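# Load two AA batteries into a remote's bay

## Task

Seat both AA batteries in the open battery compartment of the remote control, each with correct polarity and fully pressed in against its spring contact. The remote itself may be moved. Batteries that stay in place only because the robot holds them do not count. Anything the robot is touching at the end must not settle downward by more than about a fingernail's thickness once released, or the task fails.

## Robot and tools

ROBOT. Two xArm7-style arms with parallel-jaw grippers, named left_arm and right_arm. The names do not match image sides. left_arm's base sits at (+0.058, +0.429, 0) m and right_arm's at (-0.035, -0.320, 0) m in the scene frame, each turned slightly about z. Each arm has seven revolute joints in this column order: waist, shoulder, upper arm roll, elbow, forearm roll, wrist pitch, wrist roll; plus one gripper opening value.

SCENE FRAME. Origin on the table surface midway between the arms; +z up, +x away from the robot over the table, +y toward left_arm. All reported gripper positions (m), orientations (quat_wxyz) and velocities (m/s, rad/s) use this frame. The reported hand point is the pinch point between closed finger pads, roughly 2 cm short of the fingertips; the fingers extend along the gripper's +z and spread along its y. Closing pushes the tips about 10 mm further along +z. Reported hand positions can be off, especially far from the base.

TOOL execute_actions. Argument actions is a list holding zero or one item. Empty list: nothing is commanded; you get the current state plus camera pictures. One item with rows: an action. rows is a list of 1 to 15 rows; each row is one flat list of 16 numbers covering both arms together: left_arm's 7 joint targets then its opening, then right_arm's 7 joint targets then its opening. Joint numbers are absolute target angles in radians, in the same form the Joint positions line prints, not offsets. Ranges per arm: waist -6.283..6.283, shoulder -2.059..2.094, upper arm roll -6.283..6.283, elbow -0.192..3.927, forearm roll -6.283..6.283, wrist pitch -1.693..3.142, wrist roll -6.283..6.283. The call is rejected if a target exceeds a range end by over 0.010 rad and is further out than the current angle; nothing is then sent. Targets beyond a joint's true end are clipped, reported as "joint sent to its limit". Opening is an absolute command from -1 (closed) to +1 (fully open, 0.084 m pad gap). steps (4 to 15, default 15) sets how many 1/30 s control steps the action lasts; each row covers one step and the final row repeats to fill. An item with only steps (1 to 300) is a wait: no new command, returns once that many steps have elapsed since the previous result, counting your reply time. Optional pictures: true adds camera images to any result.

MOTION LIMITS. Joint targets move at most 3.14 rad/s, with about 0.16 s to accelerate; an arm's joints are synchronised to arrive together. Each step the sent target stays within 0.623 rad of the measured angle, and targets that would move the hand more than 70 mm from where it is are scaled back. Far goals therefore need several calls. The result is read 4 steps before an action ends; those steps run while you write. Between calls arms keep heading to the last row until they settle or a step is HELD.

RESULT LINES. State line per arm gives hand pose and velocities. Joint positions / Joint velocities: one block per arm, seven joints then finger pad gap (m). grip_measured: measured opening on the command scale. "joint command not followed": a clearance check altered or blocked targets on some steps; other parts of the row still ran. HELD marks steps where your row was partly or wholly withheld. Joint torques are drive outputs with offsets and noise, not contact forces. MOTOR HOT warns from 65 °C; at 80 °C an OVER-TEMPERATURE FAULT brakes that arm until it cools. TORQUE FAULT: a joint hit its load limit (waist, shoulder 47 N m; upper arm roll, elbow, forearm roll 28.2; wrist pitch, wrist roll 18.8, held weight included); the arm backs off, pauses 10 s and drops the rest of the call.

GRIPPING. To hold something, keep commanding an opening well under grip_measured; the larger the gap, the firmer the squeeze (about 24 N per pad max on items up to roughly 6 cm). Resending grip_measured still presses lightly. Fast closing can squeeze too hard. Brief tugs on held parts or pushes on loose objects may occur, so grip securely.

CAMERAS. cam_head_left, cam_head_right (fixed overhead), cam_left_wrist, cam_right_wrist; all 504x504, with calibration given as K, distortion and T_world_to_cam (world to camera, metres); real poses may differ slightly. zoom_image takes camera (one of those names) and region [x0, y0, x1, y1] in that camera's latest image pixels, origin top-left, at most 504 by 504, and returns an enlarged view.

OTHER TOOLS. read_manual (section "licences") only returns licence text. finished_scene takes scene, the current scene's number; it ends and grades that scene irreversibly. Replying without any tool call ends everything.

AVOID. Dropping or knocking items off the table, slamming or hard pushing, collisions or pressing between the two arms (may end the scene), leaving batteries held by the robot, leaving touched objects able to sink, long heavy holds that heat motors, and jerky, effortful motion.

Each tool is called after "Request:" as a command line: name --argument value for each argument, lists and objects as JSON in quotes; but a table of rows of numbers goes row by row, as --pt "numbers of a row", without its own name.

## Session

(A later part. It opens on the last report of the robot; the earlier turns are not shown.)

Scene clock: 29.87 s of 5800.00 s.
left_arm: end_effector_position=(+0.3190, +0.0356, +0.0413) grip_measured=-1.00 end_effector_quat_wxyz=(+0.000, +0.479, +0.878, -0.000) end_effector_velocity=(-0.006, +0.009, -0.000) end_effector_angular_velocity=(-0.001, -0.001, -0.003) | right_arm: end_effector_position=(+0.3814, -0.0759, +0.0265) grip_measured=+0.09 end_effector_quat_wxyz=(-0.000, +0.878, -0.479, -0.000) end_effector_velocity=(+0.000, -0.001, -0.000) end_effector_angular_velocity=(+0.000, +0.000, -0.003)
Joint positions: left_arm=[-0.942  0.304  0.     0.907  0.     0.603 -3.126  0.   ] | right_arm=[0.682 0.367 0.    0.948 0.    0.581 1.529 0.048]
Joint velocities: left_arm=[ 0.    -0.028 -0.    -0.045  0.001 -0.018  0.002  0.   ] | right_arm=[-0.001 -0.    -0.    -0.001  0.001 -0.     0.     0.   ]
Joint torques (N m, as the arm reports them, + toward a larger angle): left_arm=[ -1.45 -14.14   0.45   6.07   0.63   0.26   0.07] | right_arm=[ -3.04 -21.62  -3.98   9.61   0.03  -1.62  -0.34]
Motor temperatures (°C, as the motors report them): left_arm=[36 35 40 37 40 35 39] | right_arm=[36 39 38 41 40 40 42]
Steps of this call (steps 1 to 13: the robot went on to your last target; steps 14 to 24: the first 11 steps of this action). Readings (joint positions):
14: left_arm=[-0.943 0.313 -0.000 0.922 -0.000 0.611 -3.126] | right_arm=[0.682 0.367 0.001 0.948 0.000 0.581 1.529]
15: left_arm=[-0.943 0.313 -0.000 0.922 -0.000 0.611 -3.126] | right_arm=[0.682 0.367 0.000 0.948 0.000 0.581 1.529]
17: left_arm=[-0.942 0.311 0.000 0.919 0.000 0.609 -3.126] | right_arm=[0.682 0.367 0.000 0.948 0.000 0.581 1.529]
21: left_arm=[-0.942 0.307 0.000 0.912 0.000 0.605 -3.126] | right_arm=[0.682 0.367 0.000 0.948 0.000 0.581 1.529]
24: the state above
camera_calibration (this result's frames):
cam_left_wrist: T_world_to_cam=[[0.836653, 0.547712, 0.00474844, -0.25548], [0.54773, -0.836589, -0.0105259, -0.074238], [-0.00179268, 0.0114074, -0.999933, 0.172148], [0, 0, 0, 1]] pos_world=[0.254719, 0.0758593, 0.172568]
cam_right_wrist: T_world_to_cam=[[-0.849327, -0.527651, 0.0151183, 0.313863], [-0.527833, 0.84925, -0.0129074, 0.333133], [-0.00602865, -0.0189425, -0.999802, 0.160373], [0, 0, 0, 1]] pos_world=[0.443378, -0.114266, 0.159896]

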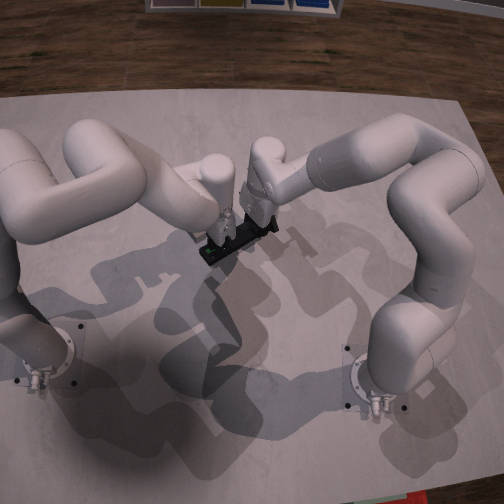

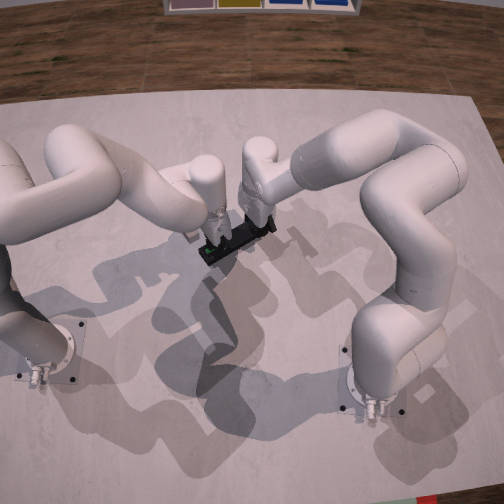

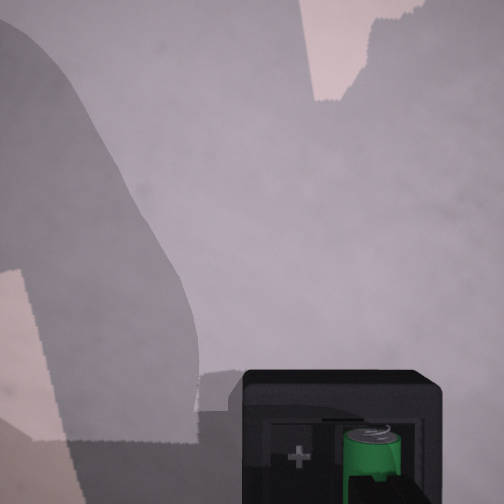

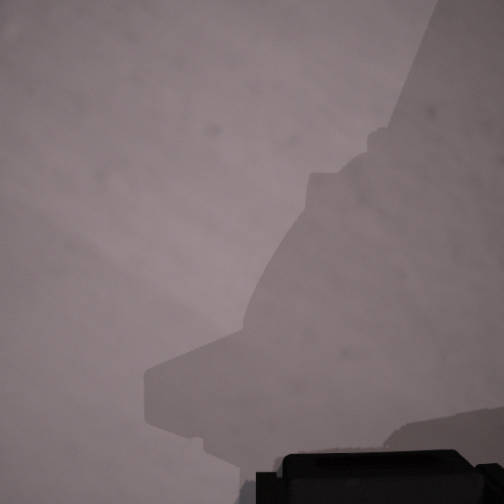

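Request:
execute_actions --actions '[{"rows":[[-0.9425,0.300,0,0.9055,0,0.6055,-3.126,-1,0.6816,0.367,0,0.9484,0,0.5814,1.529,-0.25],[-0.9425,0.297,0,0.906,0,0.609,-3.126,-1,0.6816,0.367,0,0.9484,0,0.5814,1.529,-0.25],[-0.9425,0.292,0,0.907,0,0.615,-3.126,-1,0.6816,0.367,0,0.9484,0,0.5814,1.529,-0.25],[-0.9425,0.28,0,0.909,0,0.629,-3.126,-1,0.6816,0.367,0,0.9484,0,0.5814,1.529,-0.25],[-0.93,0.25,0,0.91,0,0.66,-3.1,-0.9,0.6816,0.367,0,0.9484,0,0.5814,1.529,-0.25],[-0.90,0.22,0,0.91,0,0.69,-3.03,-0.7,0.6816,0.367,0,0.9484,0,0.5814,1.529,-0.25],[-0.5697,0.1653,0,0.8872,0,0.7219,-2.1825,0.1,0.6816,0.367,0,0.9484,0,0.5814,1.529,-0.25]],"steps":15}]'

Request:
execute_actions --actions '[{"steps":18}]' --pictures true

Scene clock: 31.60 s of 5800.00 s.
left_arm: end_effector_position=(+0.3622, +0.0739, +0.0707) grip_measured=-0.02 end_effector_quat_wxyz=(-0.001, +0.532, +0.847, -0.000) end_effector_velocity=(+0.402, +0.434, +0.005) end_effector_angular_velocity=(+0.124, +0.058, -0.715) | right_arm: end_effector_position=(+0.3822, -0.0771, +0.0266) grip_measured=+0.09 end_effector_quat_wxyz=(+0.000, +0.877, -0.480, +0.000) end_effector_velocity=(-0.006, +0.009, -0.001) end_effector_angular_velocity=(+0.004, +0.005, +0.018)
Joint positions: left_arm=[-0.816  0.226 -0.003  0.903  0.     0.678 -2.88   0.043] | right_arm=[ 0.681  0.367 -0.001  0.949 -0.     0.581  1.529  0.048]
Joint velocities: left_arm=[ 1.07  -0.125  0.176 -0.123 -0.001  0.134  1.957  0.211] | right_arm=[ 0.006  0.002  0.014 -0.     0.002  0.     0.     0.   ]
Joint torques (N m, as the arm reports them, + toward a larger angle): left_arm=[ -7.76 -18.38  -2.79   9.03   0.52  -0.68   0.35] | right_arm=[  0.22 -21.08  -0.53   9.62   0.43  -1.75  -0.4 ]
Motor temperatures (°C, as the motors report them): left_arm=[36 35 40 37 40 35 39] | right_arm=[36 39 38 41 40 40 42]
Steps of this call (steps 1 to 4: the last 4 steps of your previous action; steps 5 to 15: the robot went on to your last target; steps 16 to 41: nothing new was sent; steps 42 to 52: the first 11 steps of this action). Readings (joint positions):
42: left_arm=[-0.942 0.303 0.000 0.905 0.000 0.603 -3.126] | right_arm=[0.682 0.367 -0.000 0.948 -0.000 0.581 1.529]
43: left_arm=[-0.942 0.302 0.000 0.905 0.000 0.604 -3.126] | right_arm=[0.682 0.367 -0.000 0.948 -0.000 0.581 1.529]
45: left_arm=[-0.942 0.298 0.000 0.903 0.000 0.612 -3.126] | right_arm=[0.681 0.367 -0.001 0.948 -0.000 0.582 1.529]
49: left_arm=[-0.917 0.247 -0.006 0.903 0.000 0.667 -3.062] | right_arm=[0.680 0.367 -0.003 0.949 -0.000 0.581 1.529]
52: the state above

Scene clock: 32.20 s of 5800.00 s.
left_arm: end_effector_position=(+0.4337, +0.1630, +0.0897) grip_measured=+0.09 end_effector_quat_wxyz=(-0.000, +0.708, +0.706, -0.000) end_effector_velocity=(+0.013, +0.014, +0.003) end_effector_angular_velocity=(-0.002, -0.008, +0.035) | right_arm: end_effector_position=(+0.3816, -0.0762, +0.0265) grip_measured=+0.09 end_effector_quat_wxyz=(-0.000, +0.878, -0.479, +0.000) end_effector_velocity=(-0.000, -0.000, -0.000) end_effector_angular_velocity=(-0.001, +0.000, +0.002)
Joint positions: left_arm=[-0.571  0.166 -0.002  0.887 -0.     0.722 -2.183  0.048] | right_arm=[ 0.682  0.367 -0.     0.948 -0.     0.581  1.529  0.048]
Joint velocities: left_arm=[ 0.016 -0.003  0.023  0.004 -0.001 -0.     0.004 -0.   ] | right_arm=[ 0.     0.001  0.     0.    -0.001  0.    -0.    -0.   ]
Joint torques (N m, as the arm reports them, + toward a larger angle): left_arm=[ -2.3  -16.36   0.05  10.03   0.57  -0.96   0.04] | right_arm=[  0.63 -21.07  -0.48   9.46   0.38  -1.74  -0.38]
Motor temperatures (°C, as the motors report them): left_arm=[36 35 40 37 40 35 39] | right_arm=[36 39 38 41 40 40 42]
Kept back: nothing.
Steps of this call (steps 1 to 4: the last 4 steps of your previous action; steps 5 to 18: the robot went on to your last target). Readings (joint positions):
1: left_arm=[-0.782 0.221 0.002 0.899 0.000 0.684 -2.812] | right_arm=[0.681 0.367 -0.001 0.948 -0.000 0.581 1.529]
2: left_arm=[-0.750 0.214 0.004 0.895 -0.000 0.690 -2.737] | right_arm=[0.681 0.367 -0.001 0.948 -0.000 0.581 1.529]
4: left_arm=[-0.690 0.198 0.002 0.893 -0.000 0.700 -2.563] | right_arm=[0.681 0.367 -0.000 0.948 -0.000 0.581 1.529]
8: left_arm=[-0.588 0.170 0.004 0.889 0.000 0.718 -2.250] | right_arm=[0.681 0.367 -0.000 0.948 -0.000 0.581 1.529]
18: the state above
camera_calibration (this result's frames):
cam_left_wrist: T_world_to_cam=[[0.999974, 0.00608335, 0.00399331, -0.403989], [0.00612687, -0.999921, -0.0109775, 0.231637], [0.00392622, 0.0110017, -0.999932, 0.216914], [0, 0, 0, 1]] pos_world=[0.401708, 0.23169, 0.221055]
cam_right_wrist: T_world_to_cam=[[-0.849664, -0.52711, 0.0150606, 0.314048], [-0.527292, 0.849583, -0.0130827, 0.333307], [-0.00589923, -0.0190572, -0.999801, 0.160321], [0, 0, 0, 1]] pos_world=[0.443531, -0.114579, 0.15992]

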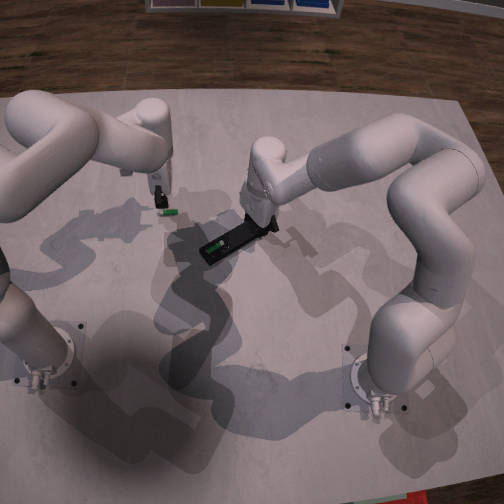

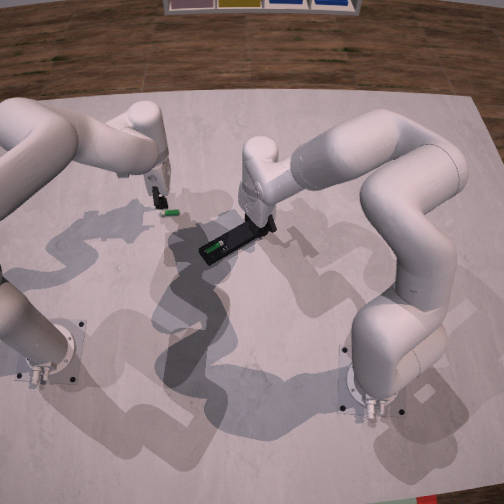

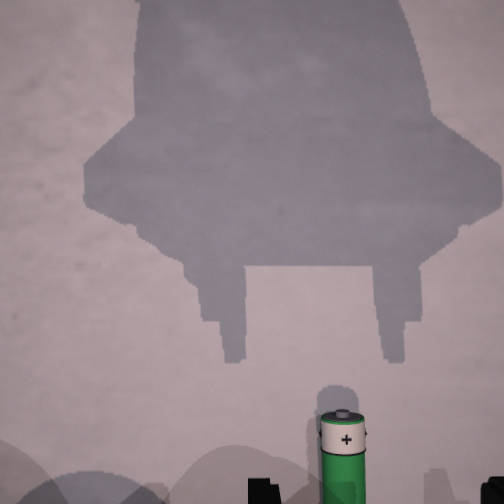

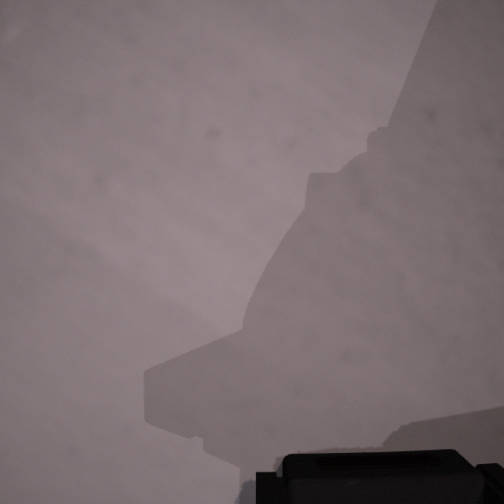

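Request:
execute_actions --actions '[{"rows":[[-0.5697,0.20,0,0.881,0,0.681,-2.1825,0.0,0.6816,0.367,0,0.9484,0,0.5814,1.529,-0.25],[-0.5697,0.24,0,0.874,0,0.634,-2.1825,0.0,0.6816,0.367,0,0.9484,0,0.5814,1.529,-0.25],[-0.5697,0.27,0,0.868,0,0.598,-2.1825,-0.1,0.6816,0.367,0,0.9484,0,0.5814,1.529,-0.25],[-0.5697,0.29,0,0.8645,0,0.5745,-2.1825,-0.2,0.6816,0.367,0,0.9484,0,0.5814,1.529,-0.25],[-0.5697,0.305,0,0.862,0,0.557,-2.1825,-0.3,0.6816,0.367,0,0.9484,0,0.5814,1.529,-0.25],[-0.5697,0.3153,0,0.8599,0,0.5446,-2.1825,-0.35,0.6816,0.367,0,0.9484,0,0.5814,1.529,-0.25],[-0.5697,0.3153,0,0.8599,0,0.5446,-2.1825,-0.4,0.6816,0.367,0,0.9484,0,0.5814,1.529,-0.25],[-0.5697,0.3153,0,0.8599,0,0.5446,-2.1825,-0.4,0.6816,0.367,0,0.9484,0,0.5814,1.529,-0.25],[-0.5697,0.3153,0,0.8599,0,0.5446,-2.1825,-0.45,0.6816,0.367,0,0.9484,0,0.5814,1.529,-0.25],[-0.5697,0.3153,0,0.8599,0,0.5446,-2.1825,-0.5,0.6816,0.367,0,0.9484,0,0.5814,1.529,-0.25]],"steps":15}]'

Request:
execute_actions --actions '[{"rows":[[-0.5697,0.3153,0,0.8599,0,0.5446,-2.1825,-0.55,0.6816,0.367,0,0.9484,0,0.5814,1.529,-0.25],[-0.5697,0.3153,0,0.8599,0,0.5446,-2.1825,-0.6,0.6816,0.367,0,0.9484,0,0.5814,1.529,-0.25],[-0.5697,0.3153,0,0.8599,0,0.5446,-2.1825,-0.65,0.6816,0.367,0,0.9484,0,0.5814,1.529,-0.25],[-0.5697,0.3153,0,0.8599,0,0.5446,-2.1825,-0.7,0.6816,0.367,0,0.9484,0,0.5814,1.529,-0.25],[-0.5697,0.3153,0,0.8599,0,0.5446,-2.1825,-0.75,0.6816,0.367,0,0.9484,0,0.5814,1.529,-0.25],[-0.5697,0.3153,0,0.8599,0,0.5446,-2.1825,-0.8,0.6816,0.367,0,0.9484,0,0.5814,1.529,-0.25],[-0.5697,0.3153,0,0.8599,0,0.5446,-2.1825,-0.85,0.6816,0.367,0,0.9484,0,0.5814,1.529,-0.25]],"steps":13}]' --pictures true

Scene clock: 33.13 s of 5800.00 s.
left_arm: end_effector_position=(+0.4345, +0.1645, +0.0247) grip_measured=-0.52 end_effector_quat_wxyz=(-0.001, +0.707, +0.707, -0.000) end_effector_velocity=(+0.003, -0.007, +0.004) end_effector_angular_velocity=(-0.016, -0.021, -0.007) | right_arm: end_effector_position=(+0.3816, -0.0762, +0.0265) grip_measured=+0.09 end_effector_quat_wxyz=(-0.000, +0.878, -0.479, -0.000) end_effector_velocity=(-0.001, -0.001, -0.001) end_effector_angular_velocity=(-0.001, +0.002, -0.001)
Joint positions: left_arm=[-0.57   0.316  0.     0.86  -0.     0.546 -2.183  0.021] | right_arm=[ 0.682  0.367 -0.     0.948 -0.     0.581  1.529  0.048]
Joint velocities: left_arm=[-0.003 -0.005 -0.004 -0.     0.001 -0.022 -0.    -0.01 ] | right_arm=[-0.001  0.001  0.    -0.002  0.    -0.     0.    -0.   ]
Joint torques (N m, as the arm reports them, + toward a larger angle): left_arm=[ -1.66 -17.94   0.28   8.72   0.73  -0.84   0.26] | right_arm=[  0.64 -21.06  -0.41   9.54   0.39  -1.78  -0.31]
Motor temperatures (°C, as the motors report them): left_arm=[36 35 40 37 40 35 39] | right_arm=[36 39 38 41 40 40 42]
Steps of this call (steps 1 to 15: the robot went on to your last target; steps 16 to 17: nothing new was sent; steps 18 to 28: the first 11 steps of this action). Readings (joint positions):
18: left_arm=[-0.570 0.166 -0.000 0.887 -0.000 0.721 -2.183] | right_arm=[0.682 0.367 -0.000 0.948 -0.000 0.581 1.529]
19: left_arm=[-0.570 0.170 -0.000 0.887 -0.000 0.714 -2.183] | right_arm=[0.682 0.367 -0.000 0.948 -0.000 0.581 1.529]
21: left_arm=[-0.570 0.211 -0.000 0.884 0.000 0.658 -2.182] | right_arm=[0.682 0.367 -0.000 0.948 -0.000 0.581 1.529]
25: left_arm=[-0.570 0.313 0.000 0.855 -0.000 0.558 -2.183] | right_arm=[0.682 0.367 -0.000 0.948 -0.000 0.581 1.529]
28: the state above

Scene clock: 33.57 s of 5800.00 s.
left_arm: end_effector_position=(+0.4348, +0.1642, +0.0251) grip_measured=-0.69 end_effector_quat_wxyz=(+0.000, +0.707, +0.707, +0.000) end_effector_velocity=(+0.001, -0.000, +0.000) end_effector_angular_velocity=(-0.001, -0.001, -0.001) | right_arm: end_effector_position=(+0.3816, -0.0762, +0.0265) grip_measured=+0.09 end_effector_quat_wxyz=(-0.000, +0.878, -0.479, -0.000) end_effector_velocity=(-0.000, +0.000, +0.000) end_effector_angular_velocity=(-0.001, -0.001, +0.003)
Joint positions: left_arm=[-0.57   0.315  0.     0.86  -0.     0.545 -2.182  0.014] | right_arm=[ 0.682  0.367 -0.     0.948 -0.     0.581  1.529  0.048]
Joint velocities: left_arm=[ 0.001  0.    -0.     0.001  0.    -0.001  0.001  0.   ] | right_arm=[ 0.    -0.     0.    -0.    -0.002 -0.    -0.     0.   ]
Joint torques (N m, as the arm reports them, + toward a larger angle): left_arm=[ -2.02 -17.54   0.09   8.9    0.81  -0.91   0.19] | right_arm=[  0.61 -21.2   -0.36   9.54   0.45  -1.72  -0.43]
Motor temperatures (°C, as the motors report them): left_arm=[36 35 40 37 40 35 39] | right_arm=[36 39 38 41 40 40 42]
Steps of this call (steps 1 to 4: the last 4 steps of your previous action; steps 5 to 13: the first 9 steps of this action). Readings (joint positions):
5: left_arm=[-0.570 0.315 -0.000 0.860 -0.000 0.545 -2.182] | right_arm=[0.682 0.367 -0.000 0.948 -0.000 0.581 1.529]
6: left_arm=[-0.570 0.315 -0.000 0.860 -0.000 0.545 -2.182] | right_arm=[0.682 0.367 -0.000 0.948 -0.000 0.581 1.529]
8: left_arm=[-0.570 0.315 0.000 0.860 -0.000 0.545 -2.182] | right_arm=[0.682 0.367 -0.000 0.948 -0.000 0.581 1.529]
12: left_arm=[-0.570 0.315 0.000 0.860 -0.000 0.545 -2.182] | right_arm=[0.682 0.367 -0.000 0.948 -0.000 0.581 1.529]
13: the state above
camera_calibration (this result's frames):
cam_left_wrist: T_world_to_cam=[[0.99995, 0.00881346, 0.00478016, -0.405283], [0.00886448, -0.999903, -0.0107594, 0.2309], [0.00468487, 0.0108012, -0.999931, 0.151914], [0, 0, 0, 1]] pos_world=[0.402504, 0.232808, 0.156325]
cam_right_wrist: T_world_to_cam=[[-0.849645, -0.527139, 0.0150696, 0.314036], [-0.527322, 0.849565, -0.013076, 0.333299], [-0.00590969, -0.0190565, -0.999801, 0.160322], [0, 0, 0, 1]] pos_world=[0.443522, -0.114563, 0.159916]

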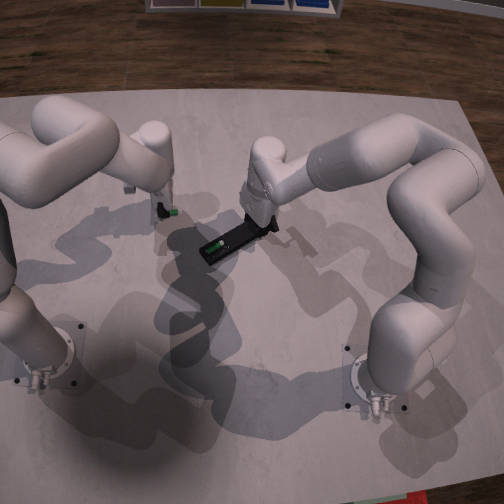

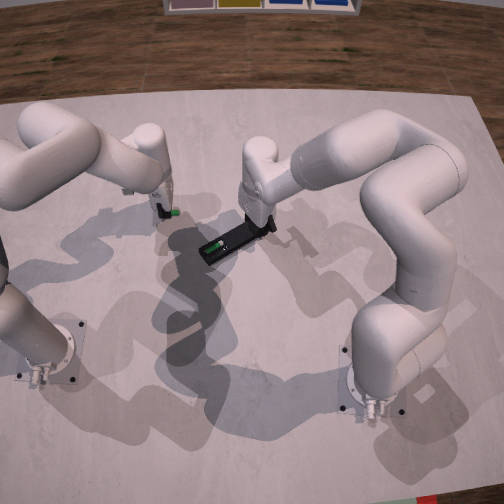

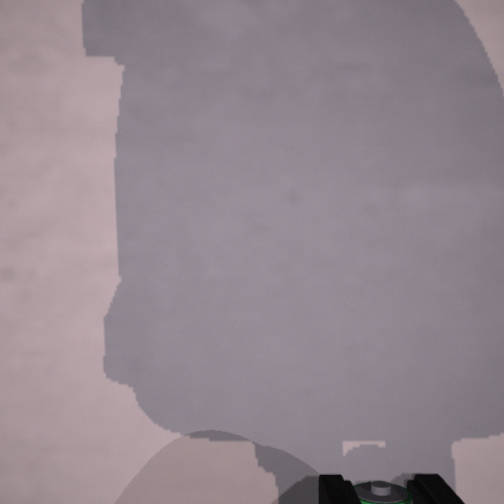

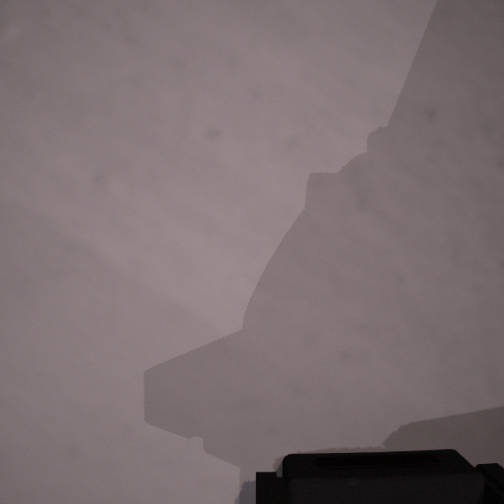

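Request:
execute_actions --actions '[{"rows":[[-0.5697,0.30,0,0.8625,0,0.5625,-2.1825,-0.85,0.6816,0.367,0,0.9484,0,0.5814,1.529,-0.25],[-0.5697,0.27,0,0.868,0,0.598,-2.1825,-0.85,0.6816,0.367,0,0.9484,0,0.5814,1.529,-0.25],[-0.5697,0.22,0,0.877,0,0.657,-2.1825,-0.85,0.6816,0.367,0,0.9484,0,0.5814,1.529,-0.25],[-0.5697,0.20,0,0.881,0,0.681,-2.1825,-0.85,0.6816,0.367,0,0.9484,0,0.5814,1.529,-0.25],[-0.5697,0.20,0,0.881,0,0.681,-2.1825,-0.85,0.6816,0.367,0,0.9484,0,0.5814,1.529,-0.25],[-0.98,0.28,0,1.0544,0,0.9744,-3.163,-0.85,0.6816,0.367,0,0.9484,0,0.5814,1.529,-0.25]],"steps":15}]'

Request:
execute_actions --actions '[{"rows":[[-0.98,0.28,0,1.0544,0,0.9744,-3.163,-0.85,0.6816,0.367,0,0.9484,0,0.5814,1.529,-0.25],[-0.98,0.28,0,1.0544,0,0.9744,-3.163,-0.85,0.6816,0.367,0,0.9484,0,0.5814,1.529,-0.25],[-0.98,0.28,0,1.0544,0,0.9744,-3.163,-0.85,0.6816,0.367,0,0.9484,0,0.5814,1.529,-0.25],[-0.98,0.28,0,1.0544,0,0.9744,-3.163,-0.85,0.6816,0.367,0,0.9484,0,0.5814,1.529,-0.25],[-0.98,0.28,0,1.0544,0,0.9744,-3.163,-0.85,0.6816,0.367,0,0.9484,0,0.5814,1.529,-0.25],[-0.98,0.28,0,1.0544,0,0.9744,-3.163,-0.85,0.6816,0.367,0,0.9484,0,0.5814,1.529,-0.25],[-0.98,0.28,0,1.0544,0,0.9744,-3.163,-0.85,0.6816,0.367,0,0.9484,0,0.5814,1.529,-0.25],[-0.98,0.28,0,1.0544,0,0.9744,-3.163,-0.85,0.6816,0.367,0,0.9484,0,0.5814,1.529,-0.25],[-0.98,0.31,0,1.0505,0,0.9405,-3.163,-0.85,0.6816,0.367,0,0.9484,0,0.5814,1.529,-0.25]],"steps":15}]' --pictures true

Scene clock: 35.30 s of 5800.00 s.
left_arm: end_effector_position=(+0.4024, +0.1255, +0.0759) grip_measured=-0.69 end_effector_quat_wxyz=(-0.031, +0.678, +0.735, -0.000) end_effector_velocity=(-0.438, -0.417, -0.029) end_effector_angular_velocity=(+0.439, +0.387, +0.515) | right_arm: end_effector_position=(+0.3816, -0.0762, +0.0265) grip_measured=+0.09 end_effector_quat_wxyz=(-0.000, +0.878, -0.479, -0.000) end_effector_velocity=(+0.000, -0.000, -0.000) end_effector_angular_velocity=(-0.001, +0.000, +0.001)
Joint positions: left_arm=[-0.685  0.226  0.005  0.936  0.     0.773 -2.373  0.014] | right_arm=[0.682 0.367 0.    0.948 0.    0.581 1.529 0.048]
Joint velocities: left_arm=[-1.128  0.253 -0.173  0.379 -0.003  0.709 -1.811 -0.   ] | right_arm=[-0.001  0.    -0.     0.    -0.001  0.    -0.001  0.   ]
Joint torques (N m, as the arm reports them, + toward a larger angle): left_arm=[  0.72 -21.37   0.45  10.73   0.66  -0.88  -0.13] | right_arm=[  0.41 -21.09  -0.46   9.53   0.45  -1.77  -0.37]
Motor temperatures (°C, as the motors report them): left_arm=[36 35 40 37 40 35 39] | right_arm=[36 39 38 41 40 40 42]
Steps of this call (steps 1 to 4: the last 4 steps of your previous action; steps 5 to 15: the robot went on to your last target; steps 16 to 41: nothing new was sent; steps 42 to 52: the first 11 steps of this action). Readings (joint positions):
42: left_arm=[-0.570 0.315 0.000 0.860 -0.000 0.545 -2.183] | right_arm=[0.682 0.367 0.000 0.948 0.000 0.581 1.529]
43: left_arm=[-0.570 0.312 0.000 0.860 -0.000 0.552 -2.183] | right_arm=[0.682 0.367 0.000 0.948 0.000 0.581 1.529]
45: left_arm=[-0.570 0.280 0.000 0.862 -0.000 0.595 -2.183] | right_arm=[0.682 0.367 0.000 0.948 0.000 0.581 1.529]
49: left_arm=[-0.586 0.200 0.005 0.898 0.000 0.700 -2.214] | right_arm=[0.682 0.367 0.000 0.948 0.000 0.581 1.529]
52: the state above

Scene clock: 35.80 s of 5800.00 s.
left_arm: end_effector_position=(+0.2967, +0.0428, +0.0758) grip_measured=-0.69 end_effector_quat_wxyz=(-0.083, +0.476, +0.874, +0.048) end_effector_velocity=(+0.043, +0.007, -0.147) end_effector_angular_velocity=(+0.024, -0.007, +0.098) | right_arm: end_effector_position=(+0.3816, -0.0762, +0.0265) grip_measured=+0.09 end_effector_quat_wxyz=(-0.000, +0.878, -0.479, -0.000) end_effector_velocity=(+0.000, -0.000, +0.000) end_effector_angular_velocity=(+0.000, +0.000, -0.001)
Joint positions: left_arm=[-0.978  0.295  0.003  1.054  0.     0.953 -3.161  0.014] | right_arm=[0.682 0.367 0.    0.948 0.    0.581 1.529 0.048]
Joint velocities: left_arm=[ 0.033  0.335  0.051 -0.013 -0.    -0.332 -0.016 -0.   ] | right_arm=[-0.    -0.     0.     0.     0.     0.001  0.001  0.   ]
Joint torques (N m, as the arm reports them, + toward a larger angle): left_arm=[ -4.97 -17.61  -1.59   6.81   0.45   0.41   0.24] | right_arm=[  0.37 -21.    -0.53   9.48   0.48  -1.79  -0.33]
Motor temperatures (°C, as the motors report them): left_arm=[36 35 40 37 40 35 39] | right_arm=[36 39 38 41 40 40 42]
Steps of this call (steps 1 to 4: the last 4 steps of your previous action; steps 5 to 15: the first 11 steps of this action). Readings (joint positions):
5: left_arm=[-0.850 0.256 -0.001 1.001 0.000 0.883 -2.750] | right_arm=[0.682 0.367 0.000 0.948 0.000 0.581 1.529]
6: left_arm=[-0.881 0.262 -0.000 1.013 0.000 0.905 -2.845] | right_arm=[0.682 0.367 0.000 0.948 0.000 0.581 1.529]
8: left_arm=[-0.936 0.272 -0.002 1.036 -0.000 0.942 -3.016] | right_arm=[0.682 0.367 0.000 0.948 0.000 0.581 1.529]
12: left_arm=[-0.982 0.280 -0.005 1.053 -0.000 0.973 -3.155] | right_arm=[0.682 0.367 0.000 0.948 0.000 0.581 1.529]
15: the state above
camera_calibration (this result's frames):
cam_left_wrist: T_world_to_cam=[[0.835826, 0.548883, 0.0110456, -0.241229], [0.539427, -0.817355, -0.202362, -0.0393698], [-0.102045, 0.175097, -0.979249, 0.227692], [0, 0, 0, 1]] pos_world=[0.246097, 0.0603591, 0.217664]
cam_right_wrist: T_world_to_cam=[[-0.849631, -0.527162, 0.0150748, 0.314027], [-0.527345, 0.849551, -0.0130686, 0.333291], [-0.00591754, -0.0190531, -0.999801, 0.160323], [0, 0, 0, 1]] pos_world=[0.443515, -0.11455, 0.159913]

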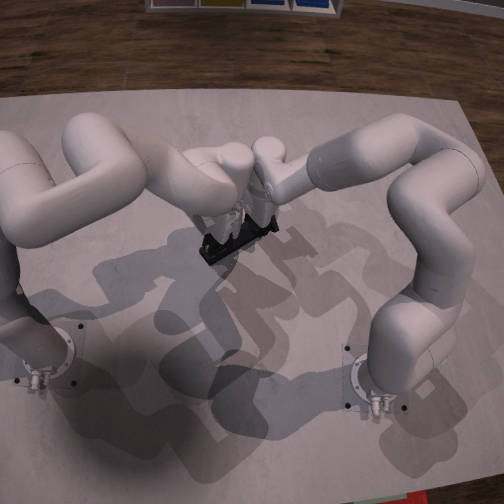

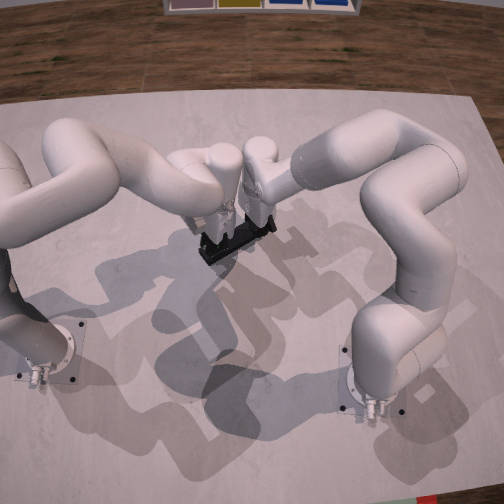

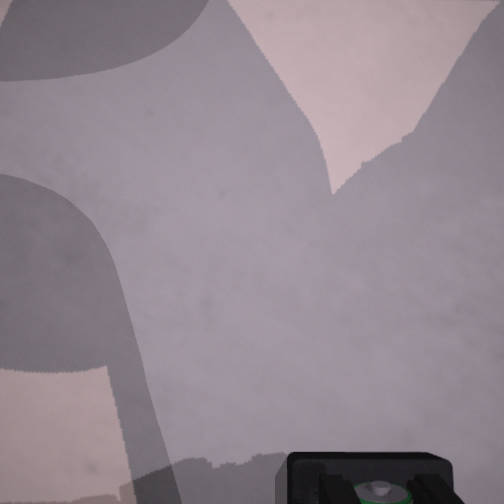

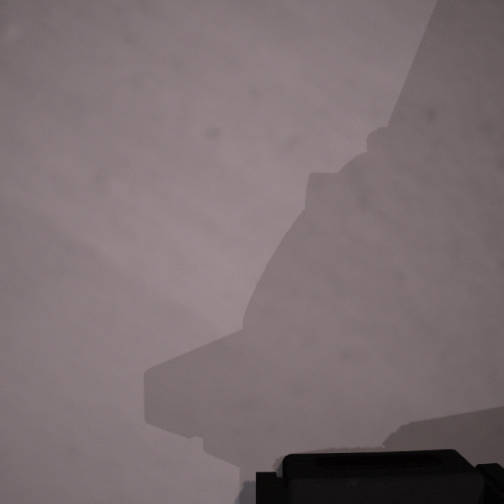

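Request:
execute_actions --actions '[{"rows":[[-0.98,0.318,0,1.0485,0,0.9305,-3.163,-0.85,0.6816,0.367,0,0.9484,0,0.5814,1.529,-0.25],[-0.98,0.325,0,1.0466,0,0.9216,-3.163,-0.85,0.6816,0.367,0,0.9484,0,0.5814,1.529,-0.25],[-0.98,0.331,0,1.045,0,0.914,-3.163,-0.85,0.6816,0.367,0,0.9484,0,0.5814,1.529,-0.25],[-0.98,0.336,0,1.0437,0,0.9077,-3.163,-0.85,0.6816,0.367,0,0.9484,0,0.5814,1.529,-0.25],[-0.98,0.340,0,1.0426,0,0.9026,-3.163,-0.85,0.6816,0.367,0,0.9484,0,0.5814,1.529,-0.25],[-0.98,0.344,0,1.0416,0,0.8976,-3.163,-0.85,0.6816,0.367,0,0.9484,0,0.5814,1.529,-0.25],[-0.98,0.347,0,1.0408,0,0.8938,-3.163,-0.85,0.6816,0.367,0,0.9484,0,0.5814,1.529,-0.25],[-0.98,0.350,0,1.04,0,0.89,-3.163,-0.85,0.6816,0.367,0,0.9484,0,0.5814,1.529,-0.25],[-0.98,0.3525,0,1.0394,0,0.8869,-3.163,-0.85,0.6816,0.367,0,0.9484,0,0.5814,1.529,-0.25],[-0.98,0.3547,0,1.0388,0,0.8841,-3.163,-0.85,0.6816,0.367,0,0.9484,0,0.5814,1.529,-0.25]],"steps":15}]'

Request:
execute_actions --actions '[{"steps":5}]' --pictures true

Scene clock: 36.60 s of 5800.00 s.
left_arm: end_effector_position=(+0.2935, +0.0432, +0.0463) grip_measured=-0.69 end_effector_quat_wxyz=(-0.087, +0.477, +0.873, +0.050) end_effector_velocity=(+0.002, -0.004, -0.025) end_effector_angular_velocity=(-0.012, -0.007, -0.000) | right_arm: end_effector_position=(+0.3816, -0.0762, +0.0265) grip_measured=+0.09 end_effector_quat_wxyz=(-0.000, +0.878, -0.479, -0.000) end_effector_velocity=(+0.000, -0.000, -0.000) end_effector_angular_velocity=(+0.000, +0.000, -0.001)
Joint positions: left_arm=[-0.98   0.353  0.     1.039 -0.     0.887 -3.163  0.014] | right_arm=[0.682 0.367 0.    0.948 0.    0.581 1.529 0.048]
Joint velocities: left_arm=[-0.001  0.055 -0.001 -0.005 -0.001 -0.074 -0.     0.   ] | right_arm=[-0.001  0.001  0.     0.001  0.001 -0.    -0.001 -0.   ]
Joint torques (N m, as the arm reports them, + toward a larger angle): left_arm=[ -1.71 -19.64   0.12   9.81   0.67  -0.4    0.08] | right_arm=[  0.34 -21.01  -0.64   9.52   0.32  -1.72  -0.32]
Motor temperatures (°C, as the motors report them): left_arm=[36 35 40 37 40 35 39] | right_arm=[36 39 38 41 40 40 42]
Steps of this call (steps 1 to 4: the last 4 steps of your previous action; steps 5 to 13: the robot went on to your last target; steps 14 to 24: the first 11 steps of this action). Readings (joint positions):
14: left_arm=[-0.980 0.310 0.000 1.050 0.000 0.940 -3.163] | right_arm=[0.682 0.367 0.000 0.948 0.000 0.581 1.529]
15: left_arm=[-0.980 0.312 0.000 1.050 0.000 0.936 -3.163] | right_arm=[0.682 0.367 0.000 0.948 0.000 0.581 1.529]
17: left_arm=[-0.980 0.323 0.000 1.048 0.000 0.922 -3.163] | right_arm=[0.682 0.367 0.000 0.948 0.000 0.581 1.529]
21: left_arm=[-0.980 0.345 0.000 1.040 -0.000 0.898 -3.163] | right_arm=[0.682 0.367 0.000 0.948 0.000 0.581 1.529]
24: the state above

Scene clock: 36.77 s of 5800.00 s.
left_arm: end_effector_position=(+0.2939, +0.0426, +0.0460) grip_measured=-0.69 end_effector_quat_wxyz=(-0.086, +0.477, +0.873, +0.049) end_effector_velocity=(+0.000, -0.000, -0.001) end_effector_angular_velocity=(-0.002, +0.000, +0.004) | right_arm: end_effector_position=(+0.3816, -0.0762, +0.0265) grip_measured=+0.09 end_effector_quat_wxyz=(-0.000, +0.878, -0.479, +0.000) end_effector_velocity=(-0.001, -0.001, -0.001) end_effector_angular_velocity=(-0.001, +0.002, -0.001)
Joint positions: left_arm=[-0.98   0.354 -0.     1.039 -0.     0.884 -3.163  0.014] | right_arm=[ 0.682  0.367 -0.     0.948 -0.     0.581  1.529  0.048]
Joint velocities: left_arm=[ 0.001  0.002  0.    -0.001 -0.003 -0.004 -0.001  0.   ] | right_arm=[-0.     0.    -0.    -0.002  0.     0.    -0.    -0.   ]
Joint torques (N m, as the arm reports them, + toward a larger angle): left_arm=[ -1.68 -18.24   0.08   9.34   0.57  -0.56   0.15] | right_arm=[  0.33 -21.38  -0.6    9.58   0.37  -1.74  -0.31]
Motor temperatures (°C, as the motors report them): left_arm=[36 35 40 37 40 35 39] | right_arm=[36 39 38 41 40 40 42]
Kept back: nothing.
Steps of this call (steps 1 to 4: the last 4 steps of your previous action; step 5: the robot went on to your last target). Readings (joint positions):
1: left_arm=[-0.980 0.354 0.000 1.039 -0.000 0.886 -3.163] | right_arm=[0.682 0.367 0.000 0.948 -0.000 0.581 1.529]
2: left_arm=[-0.980 0.354 0.000 1.039 -0.000 0.885 -3.163] | right_arm=[0.682 0.367 -0.000 0.948 -0.000 0.581 1.529]
4: left_arm=[-0.980 0.354 -0.000 1.040 -0.000 0.884 -3.163] | right_arm=[0.682 0.367 -0.000 0.948 -0.000 0.581 1.529]
5: the state above
camera_calibration (this result's frames):
cam_left_wrist: T_world_to_cam=[[0.83779, 0.545891, 0.0105167, -0.238854], [0.535821, -0.818331, -0.207921, -0.0427477], [-0.104896, 0.179829, -0.978089, 0.198827], [0, 0, 0, 1]] pos_world=[0.24387, 0.0596513, 0.188094]
cam_right_wrist: T_world_to_cam=[[-0.849628, -0.527168, 0.0150522, 0.314029], [-0.52735, 0.849547, -0.0130814, 0.333308], [-0.00589148, -0.0190521, -0.999801, 0.16031], [0, 0, 0, 1]] pos_world=[0.443522, -0.11456, 0.159912]

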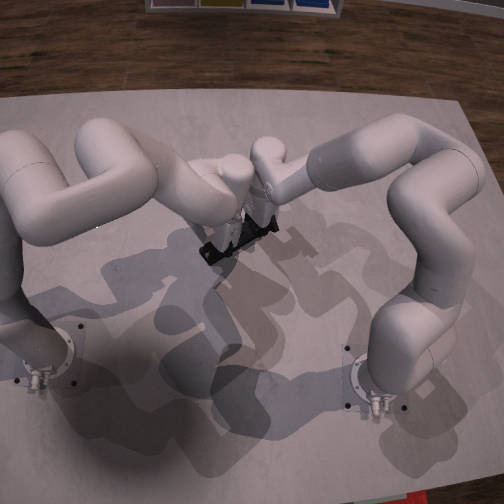

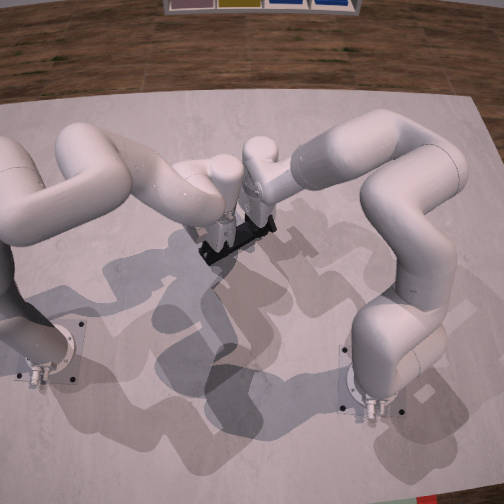

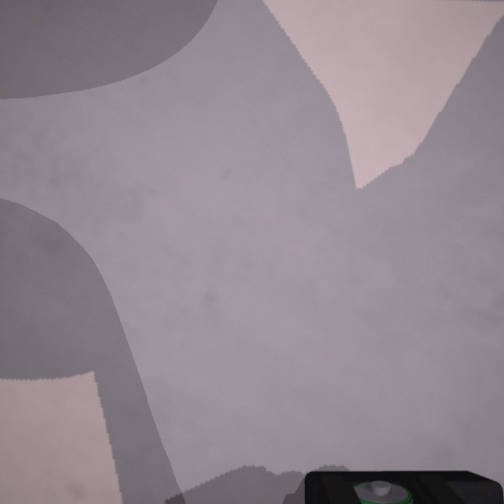

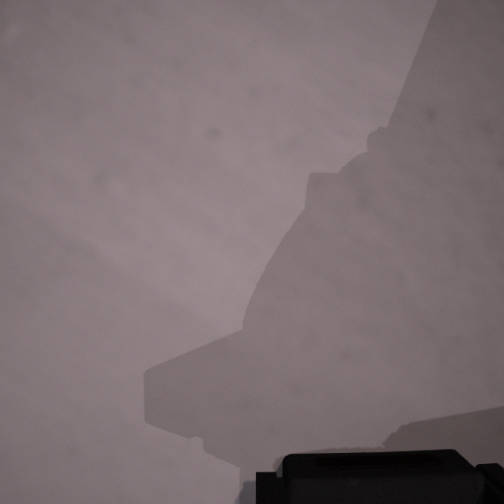

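Request:
execute_actions --actions '[{"rows":[[-0.98,0.3547,0,1.0388,0,0.8841,-3.163,-0.75,0.6816,0.367,0,0.9484,0,0.5814,1.529,-0.25],[-0.98,0.3547,0,1.0388,0,0.8841,-3.163,-0.71,0.6816,0.367,0,0.9484,0,0.5814,1.529,-0.25],[-0.98,0.3547,0,1.0388,0,0.8841,-3.163,-0.69,0.6816,0.367,0,0.9484,0,0.5814,1.529,-0.25],[-0.98,0.3547,0,1.0388,0,0.8841,-3.163,-0.67,0.6816,0.367,0,0.9484,0,0.5814,1.529,-0.25],[-0.98,0.3547,0,1.0388,0,0.8841,-3.163,-0.65,0.6816,0.367,0,0.9484,0,0.5814,1.529,-0.25],[-0.98,0.3547,0,1.0388,0,0.8841,-3.163,-0.63,0.6816,0.367,0,0.9484,0,0.5814,1.529,-0.25],[-0.98,0.3547,0,1.0388,0,0.8841,-3.163,-0.6,0.6816,0.367,0,0.9484,0,0.5814,1.529,-0.25],[-0.98,0.3547,0,1.0388,0,0.8841,-3.163,-0.56,0.6816,0.367,0,0.9484,0,0.5814,1.529,-0.25],[-0.98,0.3547,0,1.0388,0,0.8841,-3.163,-0.52,0.6816,0.367,0,0.9484,0,0.5814,1.529,-0.25],[-0.98,0.3547,0,1.0388,0,0.8841,-3.163,-0.5,0.6816,0.367,0,0.9484,0,0.5814,1.529,-0.25]],"steps":15}]'

Request:
execute_actions --actions '[{"rows":[[-0.98,0.34,0,1.0426,0,0.9026,-3.163,-0.5,0.6816,0.367,0,0.9484,0,0.5814,1.529,-0.25],[-0.98,0.32,0,1.046,0,0.926,-3.163,-0.5,0.6816,0.367,0,0.9484,0,0.5814,1.529,-0.25],[-0.98,0.28,0,1.03,0,0.95,-3.163,-0.5,0.6816,0.367,0,0.9484,0,0.5814,1.529,-0.25],[-0.98,0.25,0,1.0,0,0.95,-3.163,-0.5,0.6816,0.367,0,0.9484,0,0.5814,1.529,-0.25],[-0.98,0.22,0,0.96,0,0.94,-3.165,-0.5,0.6816,0.367,0,0.9484,0,0.5814,1.529,-0.25],[-0.981,0.2,0,0.93,0,0.93,-3.165,-0.6,0.6816,0.367,0,0.9484,0,0.5814,1.529,-0.25],[-0.981,0.2,0,0.93,0,0.93,-3.165,-0.7,0.6816,0.367,0,0.9484,0,0.5814,1.529,-0.25],[-0.981,0.2,0,0.93,0,0.93,-3.165,-0.8,0.6816,0.367,0,0.9484,0,0.5814,1.529,-0.25],[-0.981,0.2,0,0.93,0,0.93,-3.165,-0.9,0.6816,0.367,0,0.9484,0,0.5814,1.529,-0.25],[-0.981,0.2,0,0.93,0,0.93,-3.165,-1,0.6816,0.367,0,0.9484,0,0.5814,1.529,-0.25]],"steps":15}]'

Request:
execute_actions --actions '[{"rows":[[-0.96,0.11,0,0.8234,0,0.513,-3.145,-1,0.6816,0.367,0,0.9484,0,0.5814,1.529,-0.25]],"steps":15}]'

Request:
execute_actions --actions '[{"steps":8}]' --pictures true

Scene clock: 37.70 s of 5800.00 s.
left_arm: end_effector_position=(+0.2941, +0.0431, +0.0456) grip_measured=-0.52 end_effector_quat_wxyz=(-0.086, +0.477, +0.873, +0.050) end_effector_velocity=(-0.005, -0.002, -0.002) end_effector_angular_velocity=(+0.002, +0.004, -0.011) | right_arm: end_effector_position=(+0.3816, -0.0762, +0.0265) grip_measured=+0.09 end_effector_quat_wxyz=(+0.000, +0.878, -0.479, -0.000) end_effector_velocity=(-0.000, -0.000, -0.000) end_effector_angular_velocity=(-0.001, +0.000, +0.001)
Joint positions: left_arm=[-0.98   0.355  0.001  1.039  0.     0.884 -3.163  0.021] | right_arm=[ 0.682  0.367 -0.     0.948  0.     0.581  1.529  0.048]
Joint velocities: left_arm=[-0.004  0.002 -0.007 -0.002  0.    -0.001  0.     0.005] | right_arm=[ 0.    -0.     0.    -0.001 -0.001 -0.    -0.    -0.   ]
Joint torques (N m, as the arm reports them, + toward a larger angle): left_arm=[ -2.84 -17.17  -0.51   8.51   0.49  -0.34   0.07] | right_arm=[  0.52 -21.18  -0.58   9.6    0.43  -1.63  -0.29]
Motor temperatures (°C, as the motors report them): left_arm=[36 35 40 37 40 35 39] | right_arm=[36 39 38 41 40 40 42]
Steps of this call (steps 1 to 15: the robot went on to your last target; steps 16 to 17: nothing new was sent; steps 18 to 28: the first 11 steps of this action). Readings (joint positions):
18: left_arm=[-0.980 0.354 -0.000 1.039 -0.000 0.884 -3.163] | right_arm=[0.682 0.367 -0.000 0.948 0.000 0.581 1.529]
19: left_arm=[-0.980 0.354 -0.000 1.039 -0.000 0.884 -3.163] | right_arm=[0.682 0.367 -0.000 0.948 0.000 0.581 1.529]
21: left_arm=[-0.980 0.354 0.000 1.039 -0.000 0.884 -3.163] | right_arm=[0.682 0.367 -0.000 0.948 0.000 0.581 1.529]
25: left_arm=[-0.980 0.354 0.001 1.039 0.000 0.884 -3.163] | right_arm=[0.682 0.367 -0.000 0.948 0.000 0.581 1.529]
28: the state above

Scene clock: 38.20 s of 5800.00 s.
left_arm: end_effector_position=(+0.2760, +0.0704, +0.0782) grip_measured=-1.00 end_effector_quat_wxyz=(-0.088, +0.477, +0.873, +0.050) end_effector_velocity=(-0.010, +0.020, -0.026) end_effector_angular_velocity=(+0.051, +0.028, +0.005) | right_arm: end_effector_position=(+0.3816, -0.0762, +0.0265) grip_measured=+0.09 end_effector_quat_wxyz=(+0.000, +0.878, -0.479, -0.000) end_effector_velocity=(+0.000, +0.000, +0.000) end_effector_angular_velocity=(+0.001, +0.000, -0.001)
Joint positions: left_arm=[-0.981  0.2   -0.     0.929 -0.     0.931 -3.165  0.   ] | right_arm=[ 0.682  0.367  0.     0.948 -0.     0.581  1.529  0.048]
Joint velocities: left_arm=[ 0.001  0.029  0.004 -0.045  0.002 -0.016 -0.002  0.   ] | right_arm=[ 0.    -0.    -0.    -0.     0.001 -0.    -0.001  0.   ]
Joint torques (N m, as the arm reports them, + toward a larger angle): left_arm=[ -1.63 -17.25   0.43  10.87   0.44  -0.75   0.17] | right_arm=[  0.47 -21.16  -0.63   9.53   0.44  -1.77  -0.33]
Motor temperatures (°C, as the motors report them): left_arm=[36 35 40 37 40 35 39] | right_arm=[36 39 38 41 40 40 42]
Steps of this call (steps 1 to 4: the last 4 steps of your previous action; steps 5 to 15: the first 11 steps of this action). Readings (joint positions):
5: left_arm=[-0.980 0.354 0.000 1.039 0.000 0.884 -3.163] | right_arm=[0.682 0.367 -0.000 0.948 0.000 0.581 1.529]
6: left_arm=[-0.980 0.351 -0.000 1.039 -0.000 0.891 -3.163] | right_arm=[0.682 0.367 0.000 0.948 0.000 0.581 1.529]
8: left_arm=[-0.980 0.325 -0.001 1.037 -0.000 0.922 -3.163] | right_arm=[0.682 0.367 0.000 0.948 0.000 0.582 1.529]
12: left_arm=[-0.981 0.214 -0.000 0.959 -0.000 0.935 -3.164] | right_arm=[0.682 0.367 0.000 0.948 -0.000 0.582 1.529]
15: the state above

Scene clock: 38.70 s of 5800.00 s.
left_arm: end_effector_position=(+0.3235, +0.0144, +0.1145) grip_measured=-1.00 end_effector_quat_wxyz=(+0.087, +0.476, +0.874, -0.048) end_effector_velocity=(+0.001, -0.012, -0.003) end_effector_angular_velocity=(-0.082, -0.053, -0.018) | right_arm: end_effector_position=(+0.3816, -0.0762, +0.0265) grip_measured=+0.09 end_effector_quat_wxyz=(+0.000, +0.878, -0.479, -0.000) end_effector_velocity=(+0.000, -0.000, +0.000) end_effector_angular_velocity=(+0.001, -0.001, -0.001)
Joint positions: left_arm=[-0.96   0.108  0.001  0.827  0.     0.519 -3.145  0.   ] | right_arm=[ 0.682  0.367  0.     0.948 -0.     0.581  1.529  0.048]
Joint velocities: left_arm=[ 0.001 -0.002 -0.012 -0.055  0.    -0.151  0.007  0.   ] | right_arm=[-0.    -0.001 -0.     0.     0.001 -0.     0.    -0.   ]
Joint torques (N m, as the arm reports them, + toward a larger angle): left_arm=[ -3.05 -13.6   -0.26   9.39   0.54  -0.9    0.16] | right_arm=[  0.25 -21.27  -0.57   9.64   0.44  -1.73  -0.33]
Motor temperatures (°C, as the motors report them): left_arm=[36 35 40 37 40 35 39] | right_arm=[36 39 38 41 40 40 42]
Steps of this call (steps 1 to 4: the last 4 steps of your previous action; steps 5 to 15: the first 11 steps of this action). Readings (joint positions):
5: left_arm=[-0.981 0.201 0.000 0.930 -0.000 0.929 -3.165] | right_arm=[0.682 0.367 0.000 0.948 -0.000 0.581 1.529]
6: left_arm=[-0.981 0.200 -0.000 0.928 -0.000 0.922 -3.165] | right_arm=[0.682 0.367 0.000 0.948 -0.000 0.581 1.529]
8: left_arm=[-0.978 0.187 -0.001 0.911 -0.000 0.856 -3.161] | right_arm=[0.682 0.367 0.000 0.948 -0.000 0.581 1.529]
12: left_arm=[-0.963 0.124 0.001 0.842 0.000 0.585 -3.148] | right_arm=[0.682 0.367 0.000 0.948 -0.000 0.581 1.529]
15: the state above

Scene clock: 38.97 s of 5800.00 s.
left_arm: end_effector_position=(+0.3224, +0.0145, +0.1125) grip_measured=-1.00 end_effector_quat_wxyz=(+0.087, +0.476, +0.874, -0.048) end_effector_velocity=(+0.003, -0.002, +0.004) end_effector_angular_velocity=(-0.010, -0.006, +0.002) | right_arm: end_effector_position=(+0.3816, -0.0762, +0.0265) grip_measured=+0.09 end_effector_quat_wxyz=(+0.000, +0.878, -0.479, -0.000) end_effector_velocity=(-0.001, -0.000, -0.000) end_effector_angular_velocity=(-0.000, +0.002, -0.001)
Joint positions: left_arm=[-0.96   0.111 -0.     0.823  0.     0.513 -3.145  0.   ] | right_arm=[ 0.682  0.367  0.     0.948 -0.     0.581  1.529  0.048]
Joint velocities: left_arm=[ 0.    -0.005  0.002  0.003 -0.001 -0.004  0.001  0.   ] | right_arm=[-0.     0.    -0.    -0.001  0.001  0.001 -0.     0.   ]
Joint torques (N m, as the arm reports them, + toward a larger angle): left_arm=[ -1.93 -15.77   0.37  10.05   0.54  -1.1    0.12] | right_arm=[  0.3  -21.25  -0.57   9.59   0.41  -1.73  -0.37]
Motor temperatures (°C, as the motors report them): left_arm=[36 35 40 37 40 35 39] | right_arm=[36 39 38 41 40 40 42]
Kept back: nothing.
Steps of this call (steps 1 to 4: the last 4 steps of your previous action; steps 5 to 8: the robot went on to your last target). Readings (joint positions):
1: left_arm=[-0.960 0.109 0.001 0.825 0.000 0.516 -3.145] | right_arm=[0.682 0.367 0.000 0.948 -0.000 0.581 1.529]
2: left_arm=[-0.960 0.110 0.000 0.824 0.000 0.515 -3.145] | right_arm=[0.682 0.367 0.000 0.948 -0.000 0.581 1.529]
4: left_arm=[-0.960 0.111 -0.000 0.823 0.000 0.514 -3.145] | right_arm=[0.682 0.367 0.000 0.948 -0.000 0.581 1.529]
8: the state above
camera_calibration (this result's frames):
cam_left_wrist: T_world_to_cam=[[0.835649, 0.54926, 0.00225015, -0.246583], [0.539187, -0.821091, 0.187315, -0.112687], [0.104732, -0.155317, -0.982297, 0.209657], [0, 0, 0, 1]] pos_world=[0.244858, 0.0754752, 0.227609]
cam_right_wrist: T_world_to_cam=[[-0.849641, -0.527147, 0.0150786, 0.31403], [-0.527329, 0.849561, -0.0130746, 0.333298], [-0.00591796, -0.0190601, -0.999801, 0.160322], [0, 0, 0, 1]] pos_world=[0.443519, -0.114561, 0.159913]

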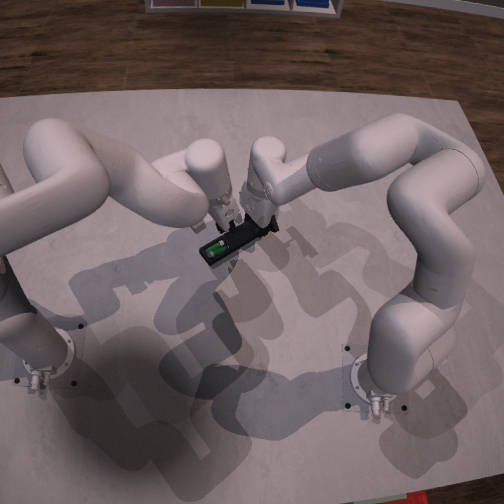

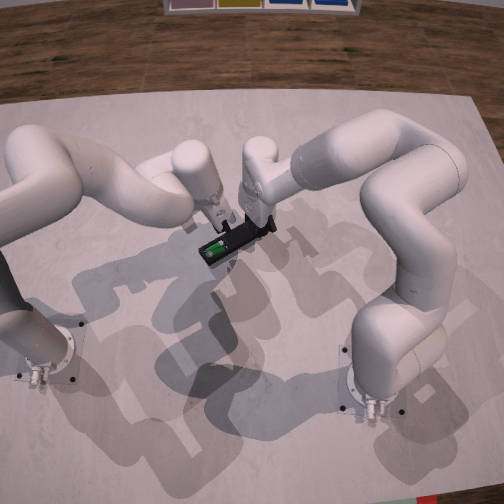

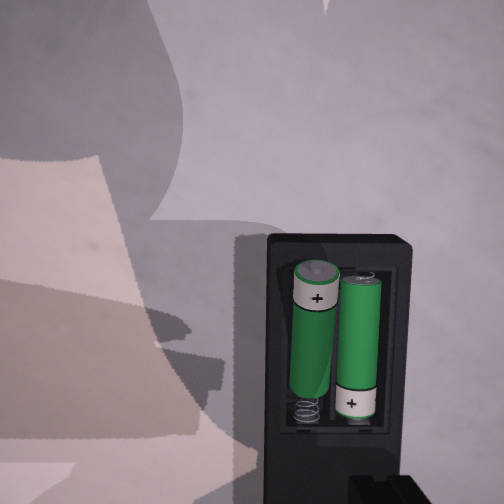

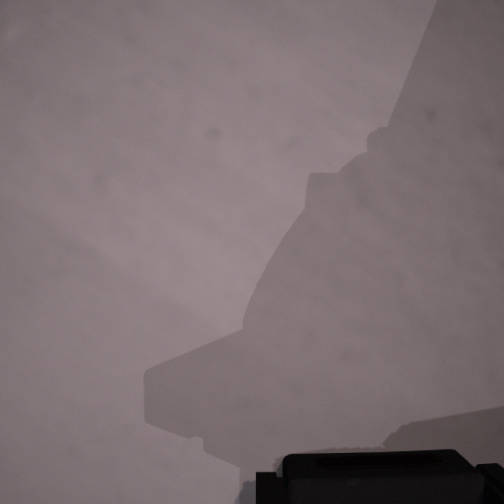

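Request:
zoom_image --camera "cam_left_wrist" --region '[250,230,450,450]'

Region (250, 230, 450, 450) of cam_left_wrist's 504x504 image, scaled by 2.291, with more detail than that image has; it fills the left 458 columns of this view, and the rest is white.

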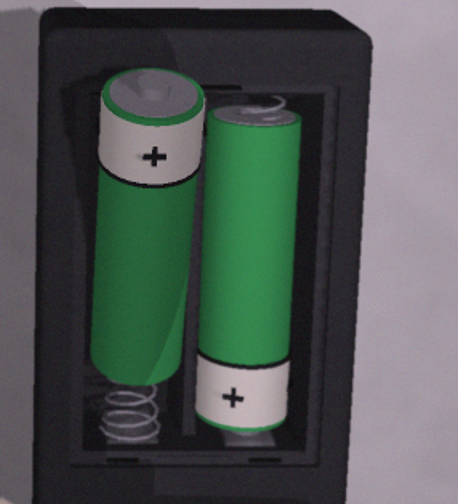

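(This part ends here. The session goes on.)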